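# Swap screen-flagged drives for spares, one bay at a time

## Task

Every drive the screen flags must be swapped for one of the two spare drives lying on the bench mat. Each spare goes into its bay connector end first (downward), turned the same way as the drives around it. All other drives must finish exactly where they began. A drive that enters a bay needs time to rebuild, and at no moment may more than one bay be without its drive (even partly pulled) or be rebuilding; breaking this fails the job. Each removed drive must be set straight down onto the mat. At the end the dock must sit flat on the mat, no drive may still be rebuilding, and the gripper must have released everything and moved away; anything held in place only by the robot does not count. Nothing may be pushed or dropped off the table, and loose items may occasionally get nudged.

## Robot and tools

Robot: one arm with a two-finger parallel gripper. The hand's fingers extend along its own +z axis and close along its own y axis. The reported hand point (end_effector_position) sits between the pads when closed; closed fingertips stick out about 33 mm past it, fully open about 9 mm. Closing pushes the tips roughly 24 mm farther out, so keep that clearance above surfaces.

Scene frame: origin on the table surface under the arm base, +z up, +y to the left when facing along +x. Results report hand position in metres and orientation as a quaternion (w,x,y,z) in this frame; at long reach the printed position can be somewhat off. The base may be slightly tilted.

The row: every motion is given as one list of 9 numbers, each in [-1, 1]: dx, dy, dz, rx, ry, rz, position, force_limit, speed. The first six are an offset, not a pose: they are expressed in the gripper's own axes and measured from the hand pose shown in the most recent result that reports it (before any such result in the scene, or for a second call inside one reply, from where the hand is when the action begins). 1.0 equals 0.6 m for dx/dy/dz and 180 degrees for rx/ry/rz, which together form a single rotation vector. All zeros is not a pause; it pulls the hand back to that reference pose. The last three control the fingers: position +1 fully open (140 mm), about -0.8 pads touching, -1 close until blocked; force_limit from about 14 N (-1) through 60 N (0) to 107 N (+1) on parts up to 40 mm wide; speed of the gap from about 30 mm/s (-1) through 140 (0) to 250 (+1).

Tools:
execute_actions(actions, pictures): actions holds at most one item. An empty list just reports state (with pictures). {"rows": [...], "steps": n} runs up to 15 rows for up to 15 steps of 1/30 s (default 15, at least 3); each row lasts one step, the final row repeats to fill. Every row counts from the same reference pose, not from the row before. {"steps": n} alone waits, up to 300 steps counted from the last result, thinking time included. pictures: true adds camera images.
move(target, speed): target is one 9-number row as above; the hand follows a straight path to that offset pose, turning the short way. speed is top path speed in m/s, 0.002 to 0.5 (default 0.25; rotation capped at twice that in rad/s). The path lasts 0.5 to 10 s and is cut off at 10 s. Finger values are sent when it starts. It ignores obstacles; the hand may lag, drift or overshoot the speed, mostly with the arm nearly straight. It returns a move: line with the outcome (done, off_target, moving, held, fault...), active limits (paced = the pose was clipped; held = a clearance check blocked steps, after which motion may jump fast) and distance from target. Pictures are included.
wait(seconds): 0 to 10 s, sends nothing new.
zoom_image(camera, region): closer look at one camera's latest image; camera is cam_head_left, cam_head_right, cam_high or cam_wrist; region [x0, y0, x1, y1] in pixels from the top-left, no bigger than 504 x 504. Images: head and high cameras 896x504, wrist 616x616 fisheye.
finished_scene(scene): pass the current scene number to end it; irreversible, and it reports whether the job succeeded.

Motion limits: each step the commanded pose is clipped to within 70 mm and 16 degrees of the measured pose; position wins over orientation when both can't be met. After an action ends the arm keeps going only to the last clipped pose, so far targets need several calls: read the pose in each result and send the remainder. A "Hand target" line shows where the controller is currently heading. "pose unreachable" and HELD mark steps changed or blocked by the clearance check (the mount counts as arm).

Timing: the last 3 steps of each action run after its result is produced, while you compose the next reply; the simulation keeps running during your thinking, so fingers in motion keep moving.

Gripping: close with position -1 and confirm object_status 2 (blocked while closing). 0 moving, 1 blocked while opening, 3 reached target or pads met (a thin item may still be held). To squeeze harder while at 2, raise force_limit and nudge position to -0.98 (or back). position_measured is in counts: 3 open, 230 pads together. Flange force gives the external force on the hand including any carried weight; it is noisy, especially around accelerations.

Cautions: the arm is stiff, so aiming even slightly beyond a firm contact can trip a fault. Reaching a joint load limit (147 N m for waist, shoulder, elbow; 36.8 N m for the three wrist joints, carried weight included) or 150 N external force halts the arm for 10 s and drops the rest of the call. Holding loads heats motors; a MOTOR HOT warning precedes a braking stop. Approach slowly, avoid slamming, dropping or sliding drives, never pull a second drive before the rebuilding one is done, place old drives gently on the mat, keep the dock flat, keep everything on the table, then open and withdraw before ending.

Each tool is called as name(argument=value, ...) on one line, values as JSON.

## Session

execute_actions(actions=[])

Scene clock: 0.00 s of 8600.00 s.
end_effector_position=(-0.0466, +0.3601, +0.3944) position_measured=3 object_status=3 end_effector_quat_wxyz=(+0.333, +0.591, -0.443, +0.586)
Joint positions: [ 2.251  0.397  0.303 -0.389 -2.638 -2.561]
Joint velocities: [-0.    -0.002 -0.001  0.     0.001 -0.001]
Flange force (N, the push that the arm receives, along the gripper's own x y z axes): no reading
Hand target: -0.047, +0.360, +0.394; +0.333, +0.591, -0.443, +0.586

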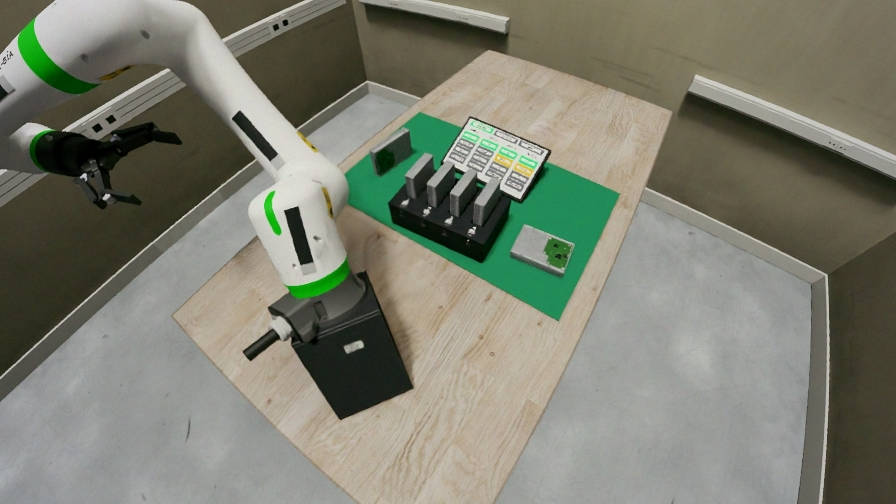

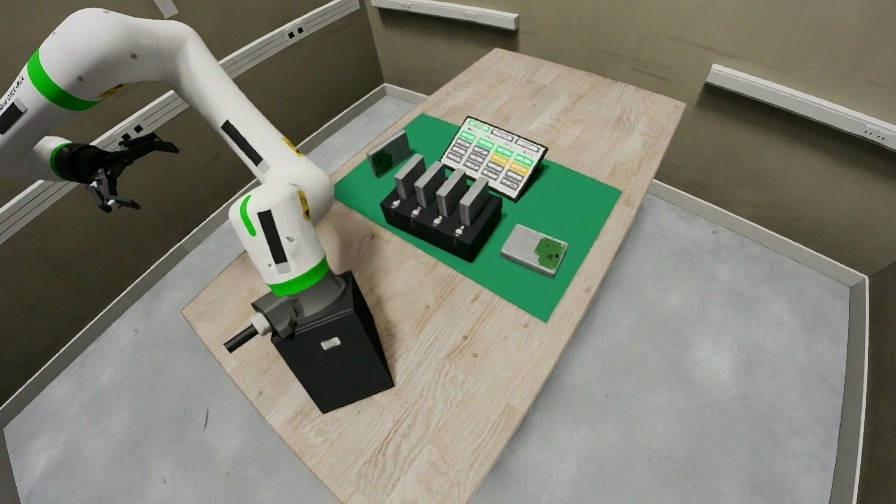

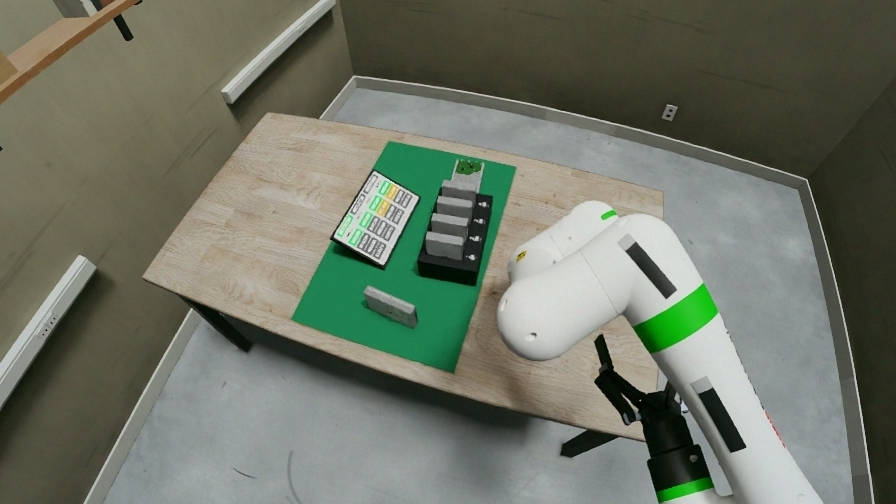

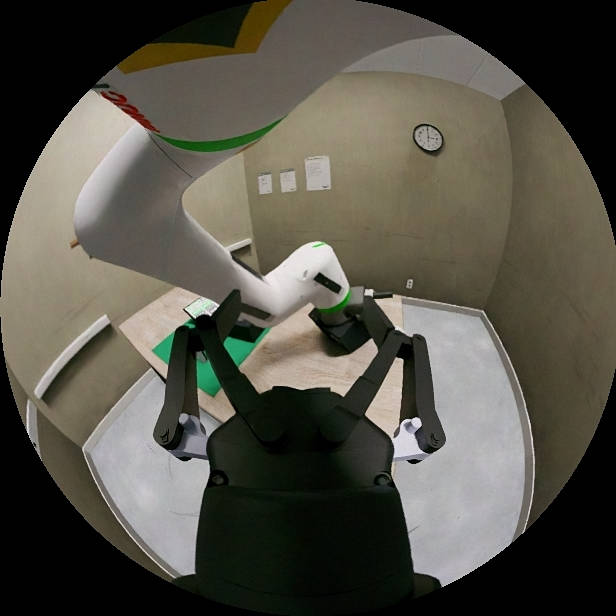

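zoom_image(camera="cam_head_left", region=[340, 100, 620, 300])

zoom_image(camera="cam_high", region=[290, 140, 530, 340])

zoom_image(camera="cam_wrist", region=[250, 150, 340, 200])

Region (340, 100, 620, 300) of cam_head_left's 896x504 image, scaled by 1.800, with more detail than that image has; it fills the top 360 rows of this view, and the rest is white.

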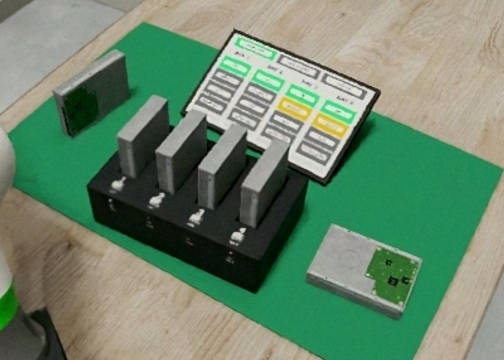

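Region (290, 140, 530, 340) of cam_high's 896x504 image, scaled by 2.100, with more detail than that image has.

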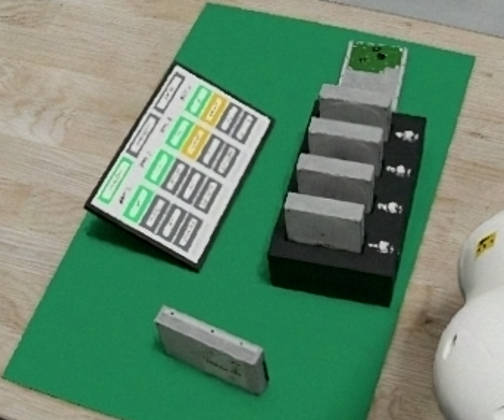

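Region (250, 150, 340, 200) of cam_wrist's 616x616 image, scaled by 5.600, with more detail than that image has.

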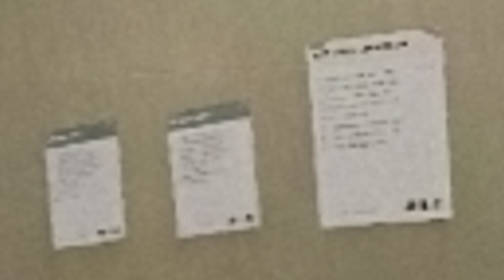

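move(target=[0.111,-0.387,0.713,0.247,-0.434,-0.328,1,0,0])

Scene clock: 4.37 s of 8600.00 s.
end_effector_position=(+0.0777, +0.2596, +0.4111) position_measured=3 object_status=3 end_effector_quat_wxyz=(+0.246, +0.809, -0.322, +0.427)
Joint positions: [ 2.629 -0.202 -0.234 -0.095 -2.469 -2.159]
Joint velocities: [-0.    -0.     0.002  0.    -0.    -0.001]
Flange force (N, the push that the arm receives, along the gripper's own x y z axes): [0.9 -1.1 0.4]
Hand target: +0.078, +0.260, +0.411; +0.246, +0.809, -0.322, +0.427
Off the commanded pose: 0.331 m, 72 deg; position and orientation clipped at the last step of the last action.
Kept back: nothing.
move: held; limits=paced,held; held on 80 of 122 steps, including the last
pose unreachable: on one or more control steps of this call an arm could not follow its commanded pose, so it was not sent that pose on those steps. On the call's last step it was still not sent that pose. It may still have moved: this result reports where it is.
cause: the commanded pose would bring two parts of the arm too close to each other (its gripper and another part of the arm, with joints 3 (elbow) to 6 (wrist roll) between them).
camera_calibration (this result's frames):
cam_wrist: T_world_to_cam=[[-0.706571, -0.683018, 0.18505, 0.14731], [-0.663763, 0.549047, -0.507903, 0.118935], [0.245306, -0.481699, -0.841303, 0.646388], [0, 0, 0, 1]] pos_world=[0.0244669, 0.346679, 0.576956]

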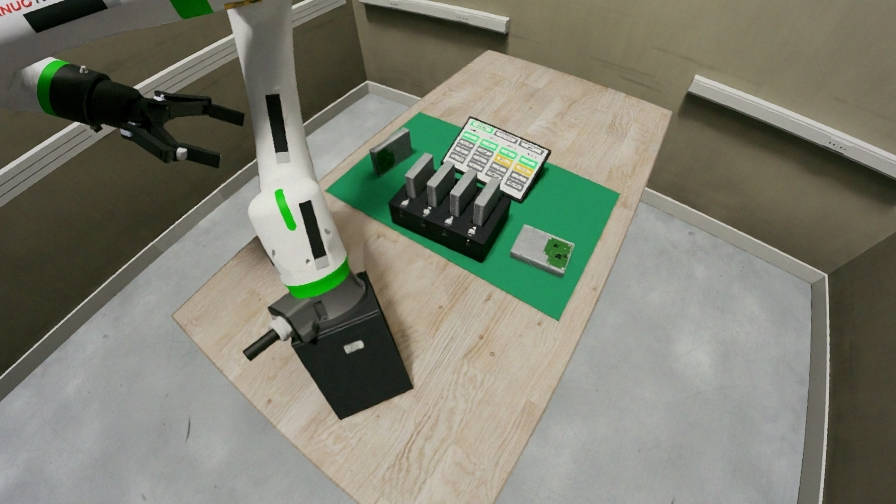

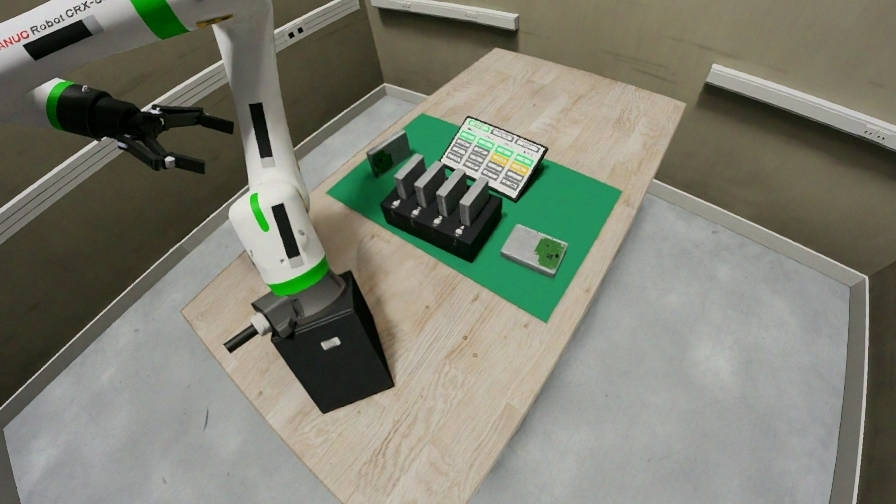

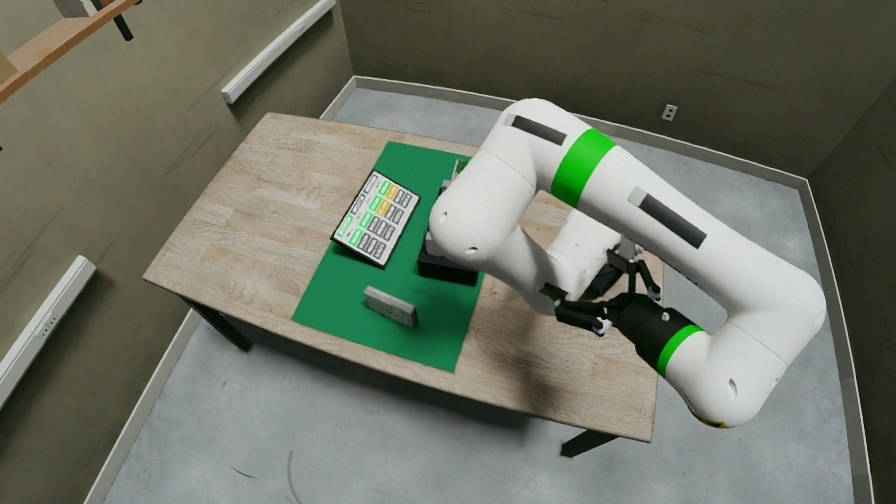

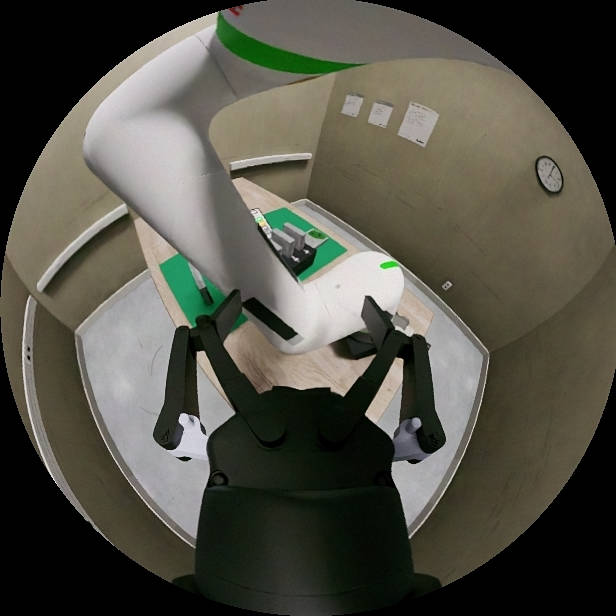

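move(target=[-0.39,-0.28,-0.383,0.167,-0.29,-0.219,1,0,0])

move(target=[0.7,0.1,0,0,0,0,1,0,0])

move(target=[0.0,0.85,-0.05,0,0,0,1,0,0])

Scene clock: 11.77 s of 8600.00 s.
end_effector_position=(-0.0229, +0.6004, +0.3109) position_measured=3 object_status=3 end_effector_quat_wxyz=(-0.000, +1.000, +0.000, +0.000)
Joint positions: [ 2.357 -0.149 -0.065  0.505 -1.544 -0.804]
Joint velocities: [-0.001  0.    -0.    -0.     0.     0.   ]
Flange force (N, the push that the arm receives, along the gripper's own x y z axes): [2.2 0.5 1.3]
Hand target: -0.023, +0.600, +0.311; -0.000, +1.000, +0.000, +0.000
Off the commanded pose: 0.001 m, 0 deg.
Kept back: nothing.
move: done; limits=paced
camera_calibration (this result's frames):
cam_wrist: T_world_to_cam=[[0.0674391, -0.997658, 0.0114565, 0.588107], [-0.886294, -0.0546301, 0.45989, -0.129311], [-0.458187, -0.0411684, -0.887902, 0.484824], [0, 0, 0, 1]] pos_world=[0.0678708, 0.599625, 0.483208]

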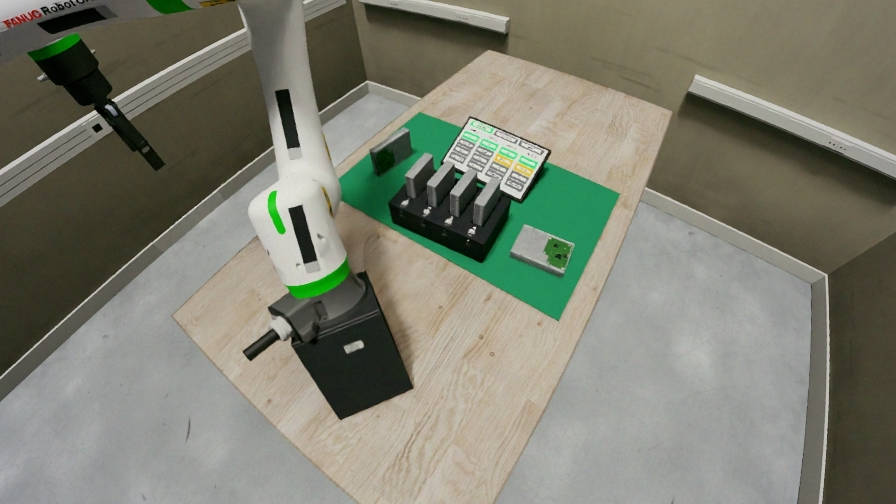

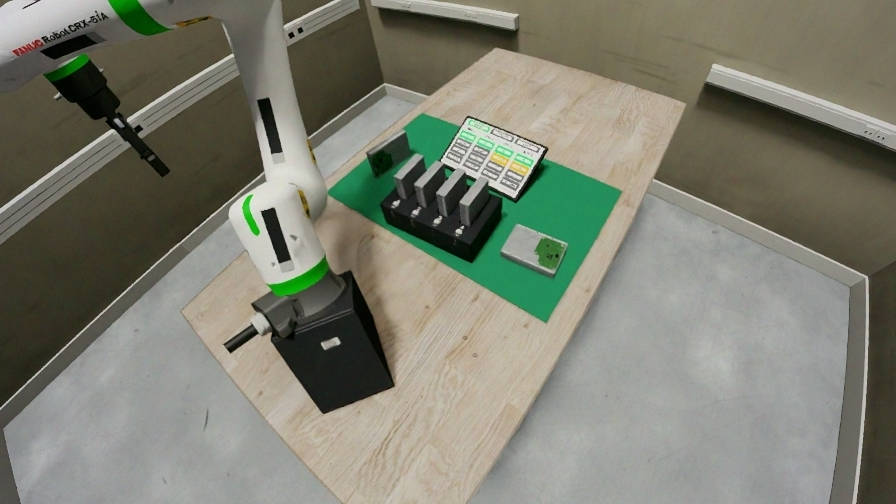

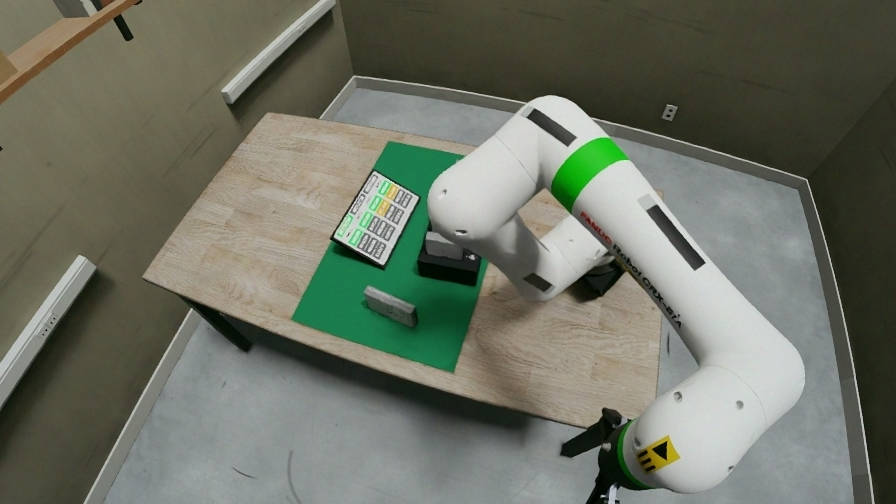

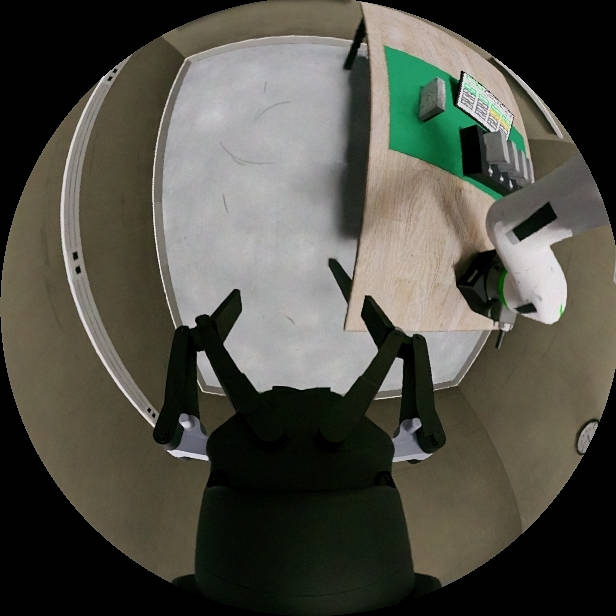

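Scene clock: 13.93 s of 8600.00 s.
end_effector_position=(+0.3979, +0.5424, +0.3137) position_measured=3 object_status=3 end_effector_quat_wxyz=(-0.002, +1.000, +0.001, +0.003)
Joint positions: [ 1.216 -0.195  0.219  0.115 -1.475  0.34 ]
Joint velocities: [-0.001  0.001  0.003 -0.001 -0.001  0.003]
Flange force (N, the push that the arm receives, along the gripper's own x y z axes): [2.6 3.0 -2.1]
Hand target: +0.398, +0.542, +0.314; -0.002, +1.000, +0.001, +0.003
Off the commanded pose: 0.003 m, 0 deg.
Kept back: nothing.
move: done
camera_calibration (this result's frames):
cam_wrist: T_world_to_cam=[[0.0682471, -0.997632, 0.00849091, 0.502466], [-0.888753, -0.0569276, 0.454837, 0.242955], [-0.453277, -0.0385877, -0.890534, 0.675189], [0, 0, 0, 1]] pos_world=[0.487683, 0.541161, 0.486507]

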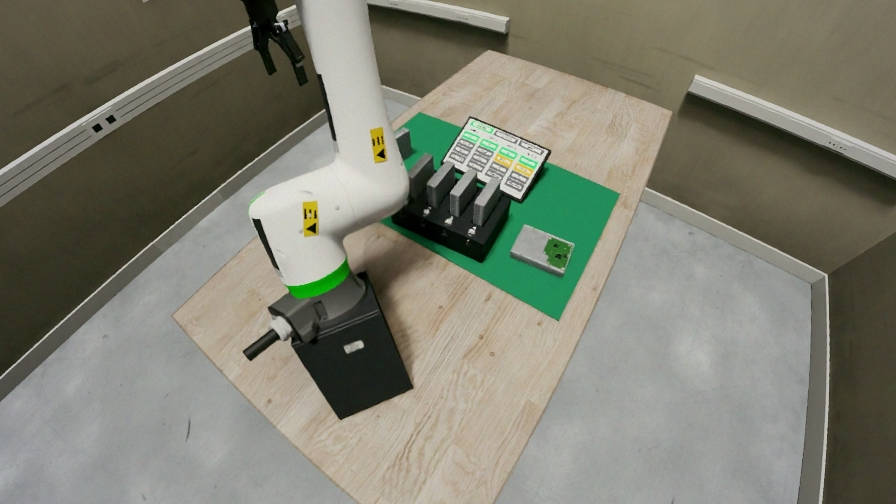

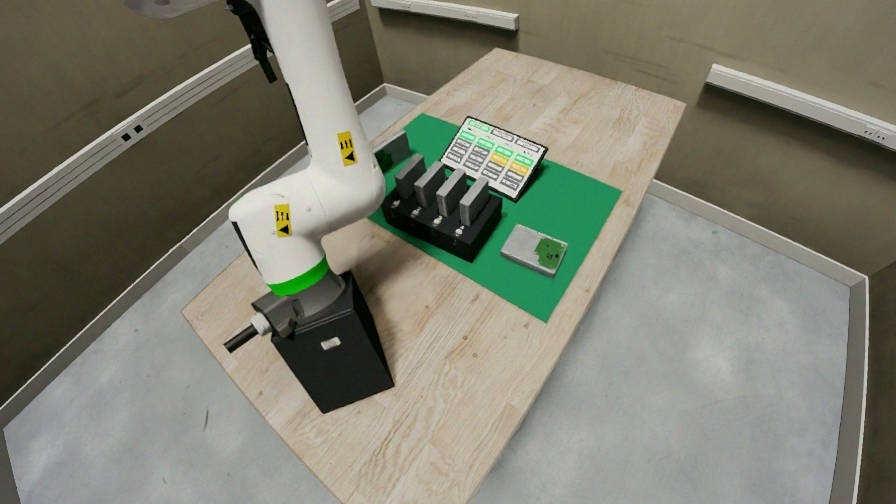

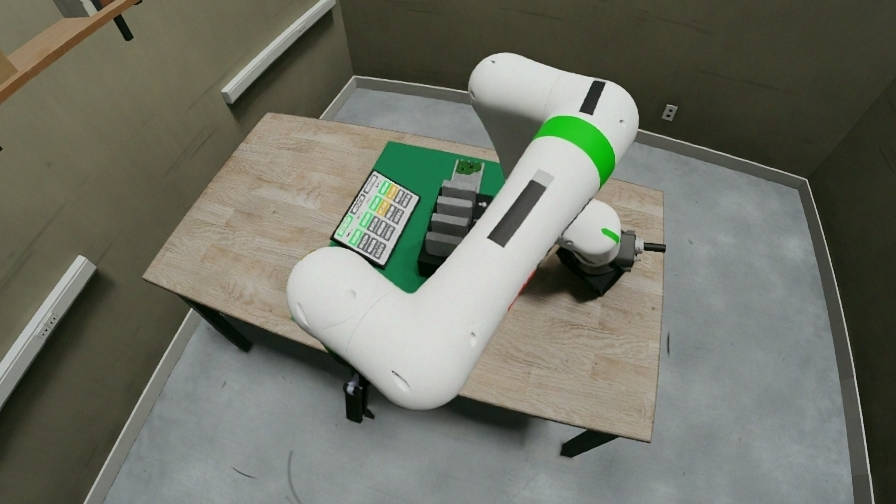

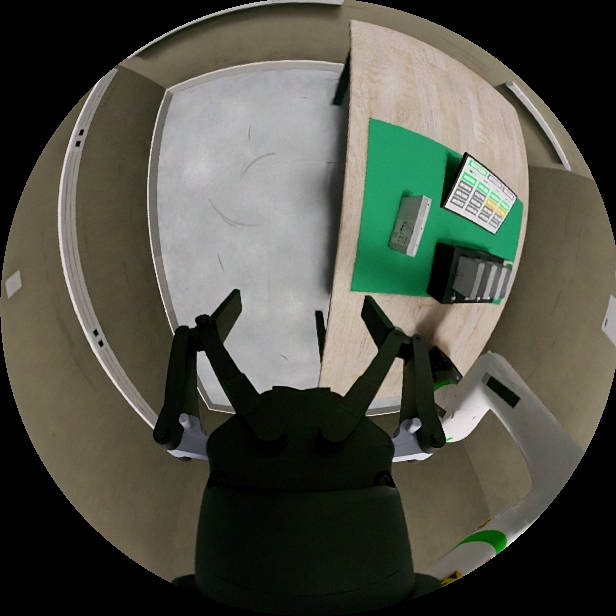

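Scene clock: 16.50 s of 8600.00 s.
end_effector_position=(+0.4007, +0.0319, +0.3440) position_measured=3 object_status=3 end_effector_quat_wxyz=(+0.001, +1.000, +0.002, +0.005)
Joint positions: [-0.421 -0.314 -0.14  -0.511 -1.633  1.897]
Joint velocities: [-0.001  0.001  0.001 -0.     0.001  0.002]
Flange force (N, the push that the arm receives, along the gripper's own x y z axes): [-3.5 -1.8 1.4]
Hand target: +0.401, +0.032, +0.344; +0.001, +1.000, +0.001, +0.005
Off the commanded pose: 0.003 m, 0 deg.
Kept back: nothing.
move: done
camera_calibration (this result's frames):
cam_wrist: T_world_to_cam=[[0.0699842, -0.997433, 0.0151342, -0.0102501], [-0.891044, -0.0556842, 0.450487, 0.204947], [-0.448488, -0.0450122, -0.892654, 0.682831], [0, 0, 0, 1]] pos_world=[0.489576, 0.0319242, 0.517361]

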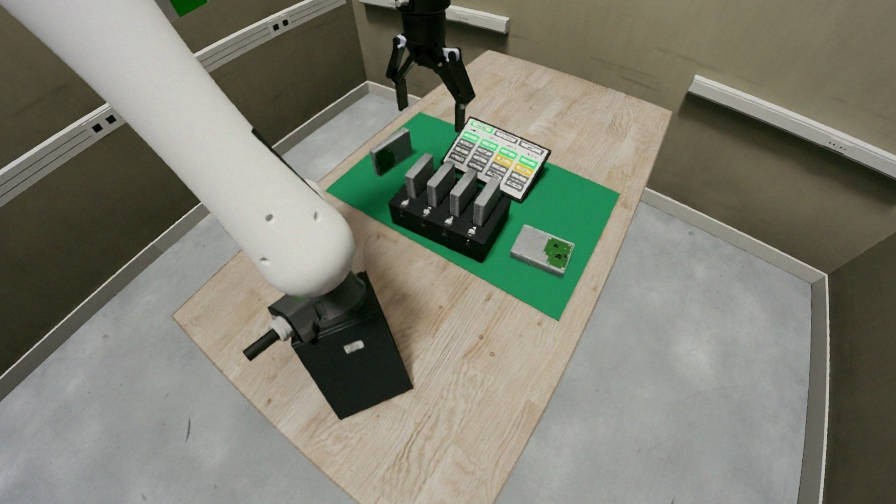

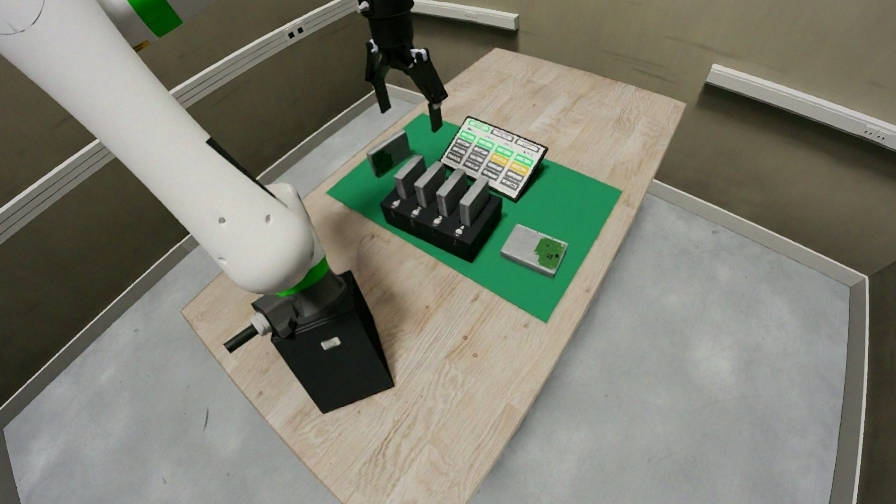

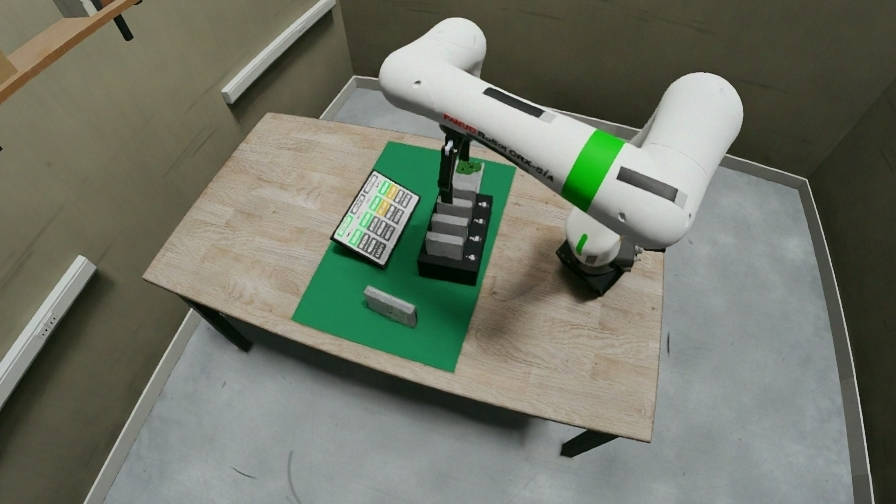

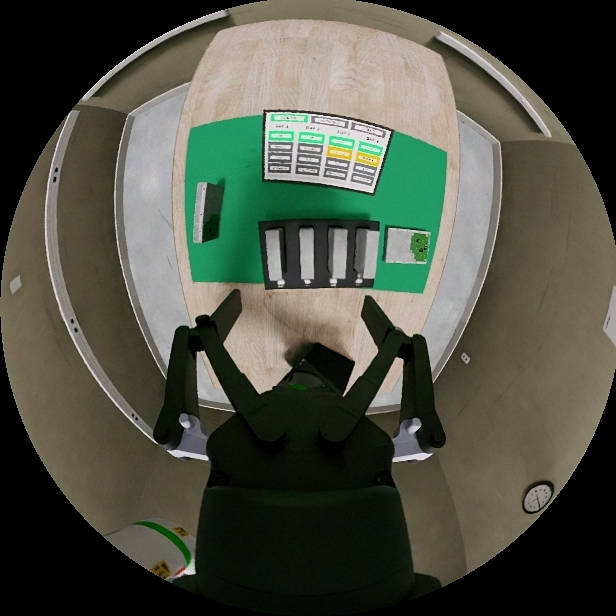

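zoom_image(camera="cam_wrist", region=[180, 100, 450, 300])

zoom_image(camera="cam_head_left", region=[385, 110, 555, 265])

Region (180, 100, 450, 300) of cam_wrist's 616x616 image, scaled by 1.867, with more detail than that image has; it fills the top 373 rows of this view, and the rest is white.

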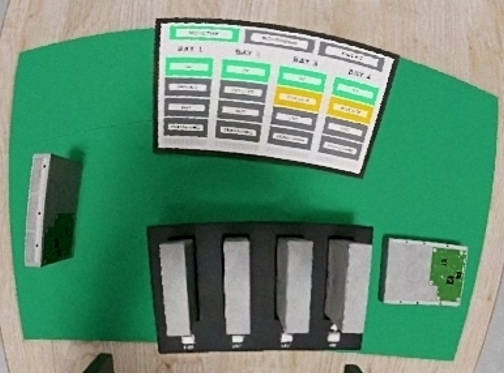

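Region (385, 110, 555, 265) of cam_head_left's 896x504 image, scaled by 2.965, with more detail than that image has; it fills the top 460 rows of this view, and the rest is white.

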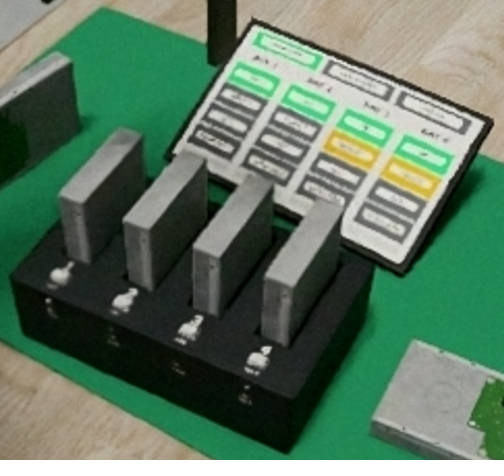

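move(target=[0.062,0.218,0.19,0,0.003,-0.025,-0.15,0,0])

Scene clock: 18.00 s of 8600.00 s.
end_effector_position=(+0.4393, -0.0994, +0.2307) position_measured=148 object_status=3 end_effector_quat_wxyz=(+0.002, +0.999, +0.041, +0.010)
Joint positions: [-0.525  0.018 -0.189 -0.536 -1.346  2.256]
Joint velocities: [-0.     0.001 -0.001 -0.    -0.    -0.002]
Flange force (N, the push that the arm receives, along the gripper's own x y z axes): [1.0 -1.1 -0.4]
Hand target: +0.439, -0.099, +0.231; +0.002, +0.999, +0.041, +0.010
Off the commanded pose: 0.000 m, 0 deg.
Kept back: nothing.
move: done
camera_calibration (this result's frames):
cam_wrist: T_world_to_cam=[[0.147465, -0.988899, 0.0182224, -0.176086], [-0.888076, -0.124275, 0.442579, 0.276761], [-0.435402, -0.081448, -0.896544, 0.58458], [0, 0, 0, 1]] pos_world=[0.526278, -0.0921239, 0.404822]

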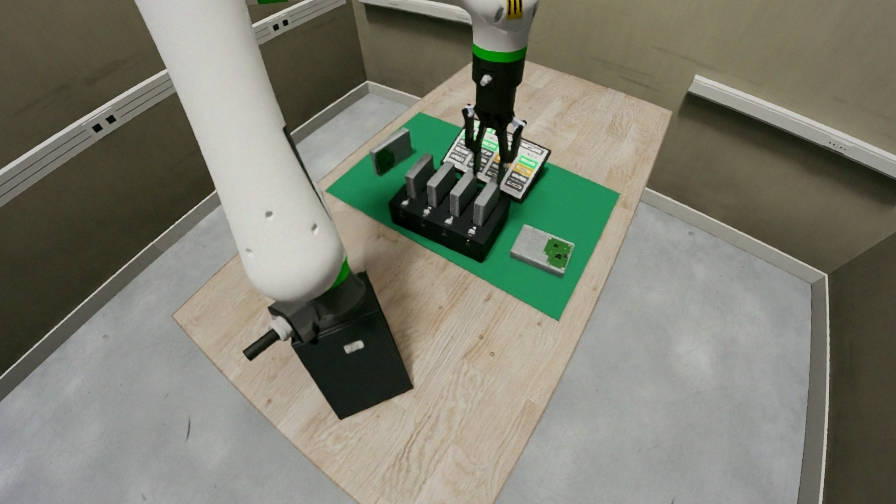

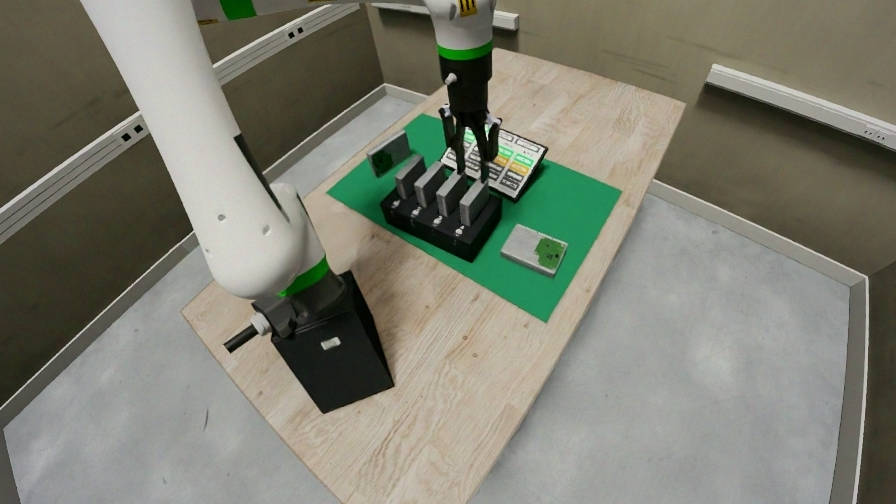

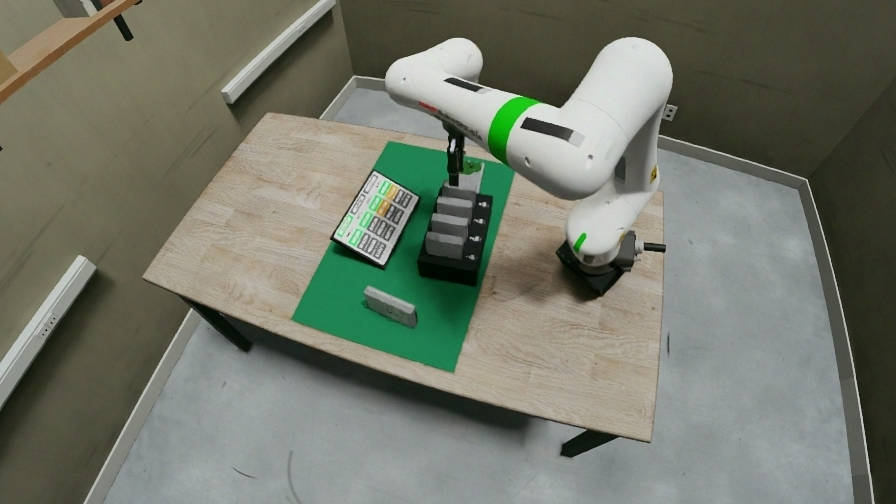

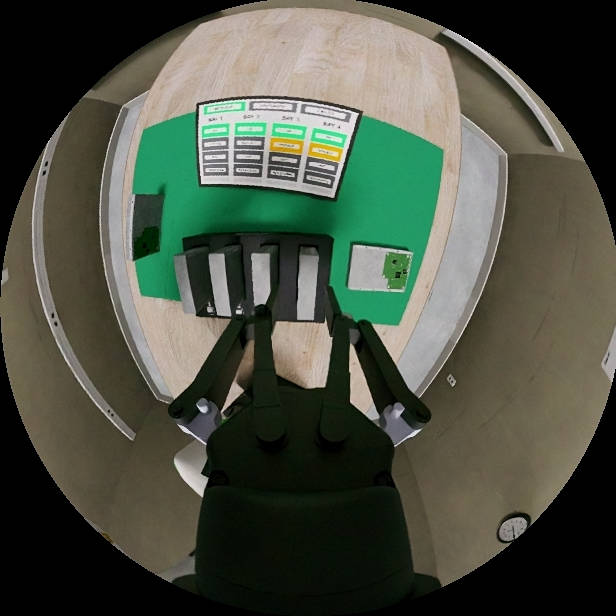

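move(target=[0.004,0.008,0.05,0,-0.0064,0,-0.15,0,0], speed=0.1)

zoom_image(camera="cam_wrist", region=[180, 200, 430, 400])

Scene clock: 18.97 s of 8600.00 s.
end_effector_position=(+0.4425, -0.1040, +0.2008) position_measured=148 object_status=3 end_effector_quat_wxyz=(+0.002, +0.999, +0.041, +0.000)
Joint positions: [-0.487  0.062 -0.206 -0.532 -1.29   2.252]
Joint velocities: [ 0.     0.    -0.001 -0.    -0.001  0.001]
Flange force (N, the push that the arm receives, along the gripper's own x y z axes): [0.0 -2.5 -2.0]
Hand target: +0.443, -0.104, +0.201; +0.002, +0.999, +0.041, +0.000
Off the commanded pose: 0.000 m, 0 deg.
Kept back: nothing.
move: done
camera_calibration (this result's frames):
cam_wrist: T_world_to_cam=[[0.14766, -0.988894, 0.0168749, -0.180442], [-0.879074, -0.123405, 0.460434, 0.284869], [-0.453238, -0.082822, -0.887533, 0.564731], [0, 0, 0, 1]] pos_world=[0.533023, -0.0965113, 0.373099]

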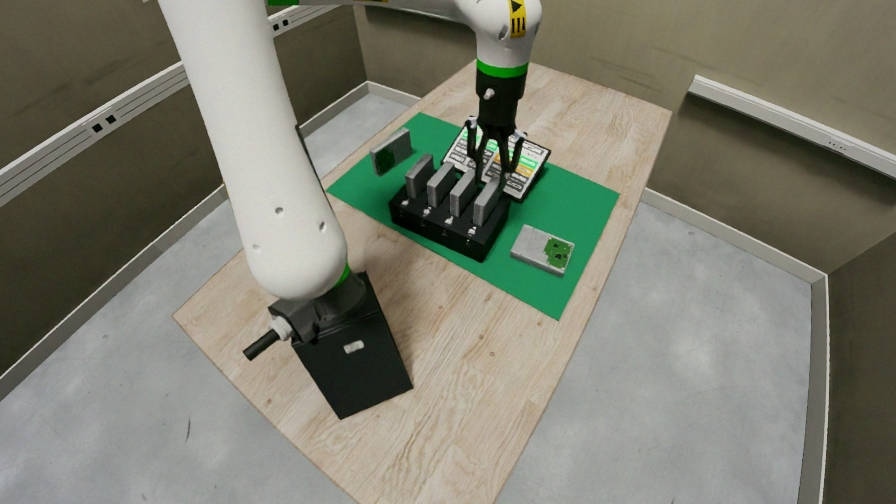

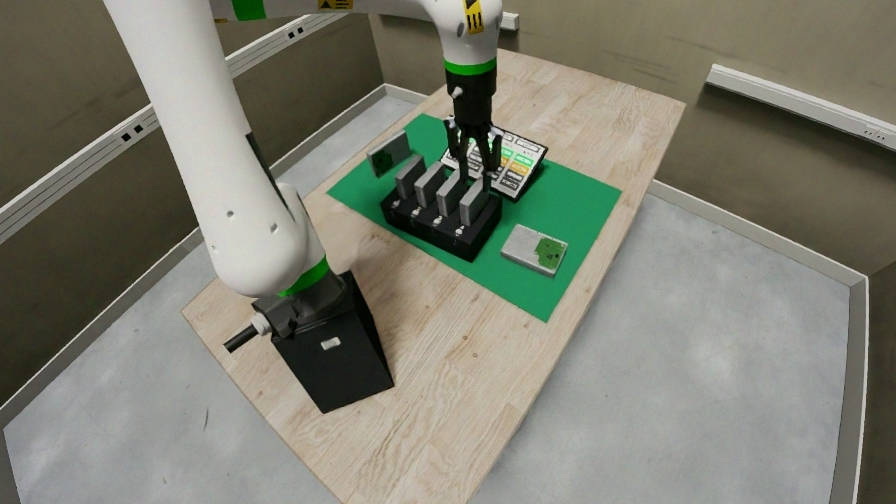

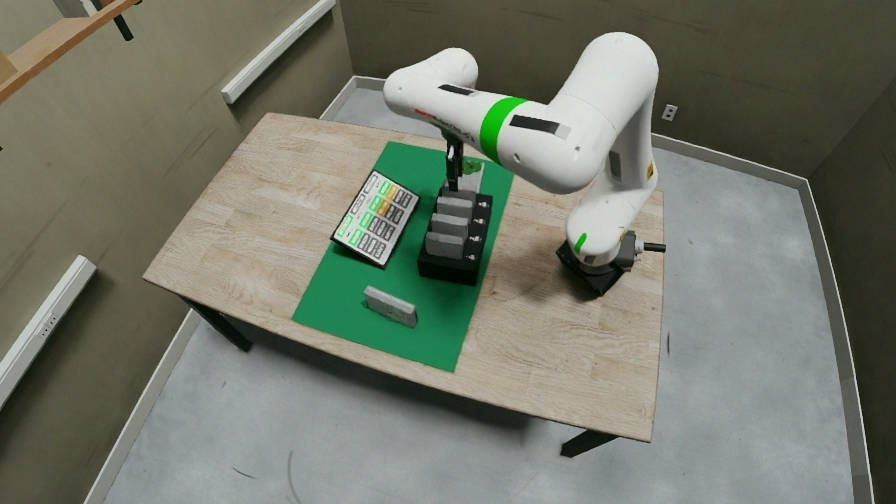

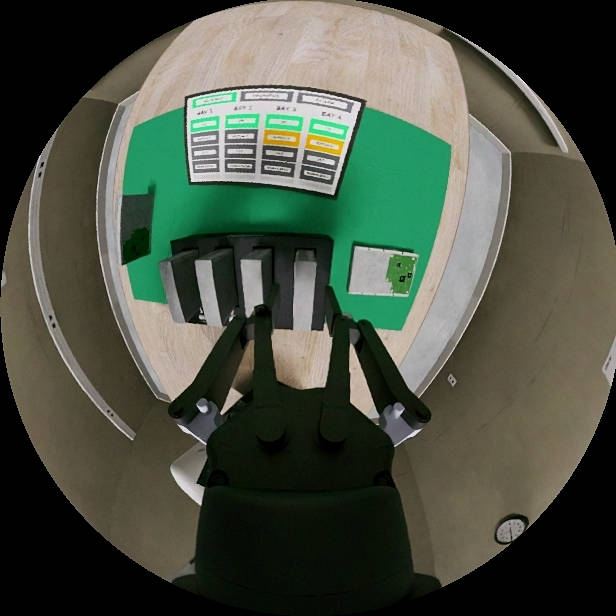

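Region (180, 200, 430, 400) of cam_wrist's 616x616 image, scaled by 2.016, with more detail than that image has; it fills the top 403 rows of this view, and the rest is white.

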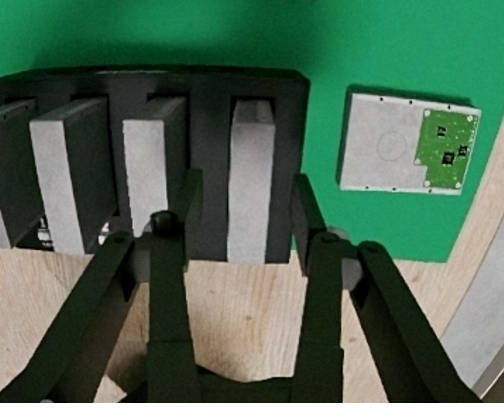

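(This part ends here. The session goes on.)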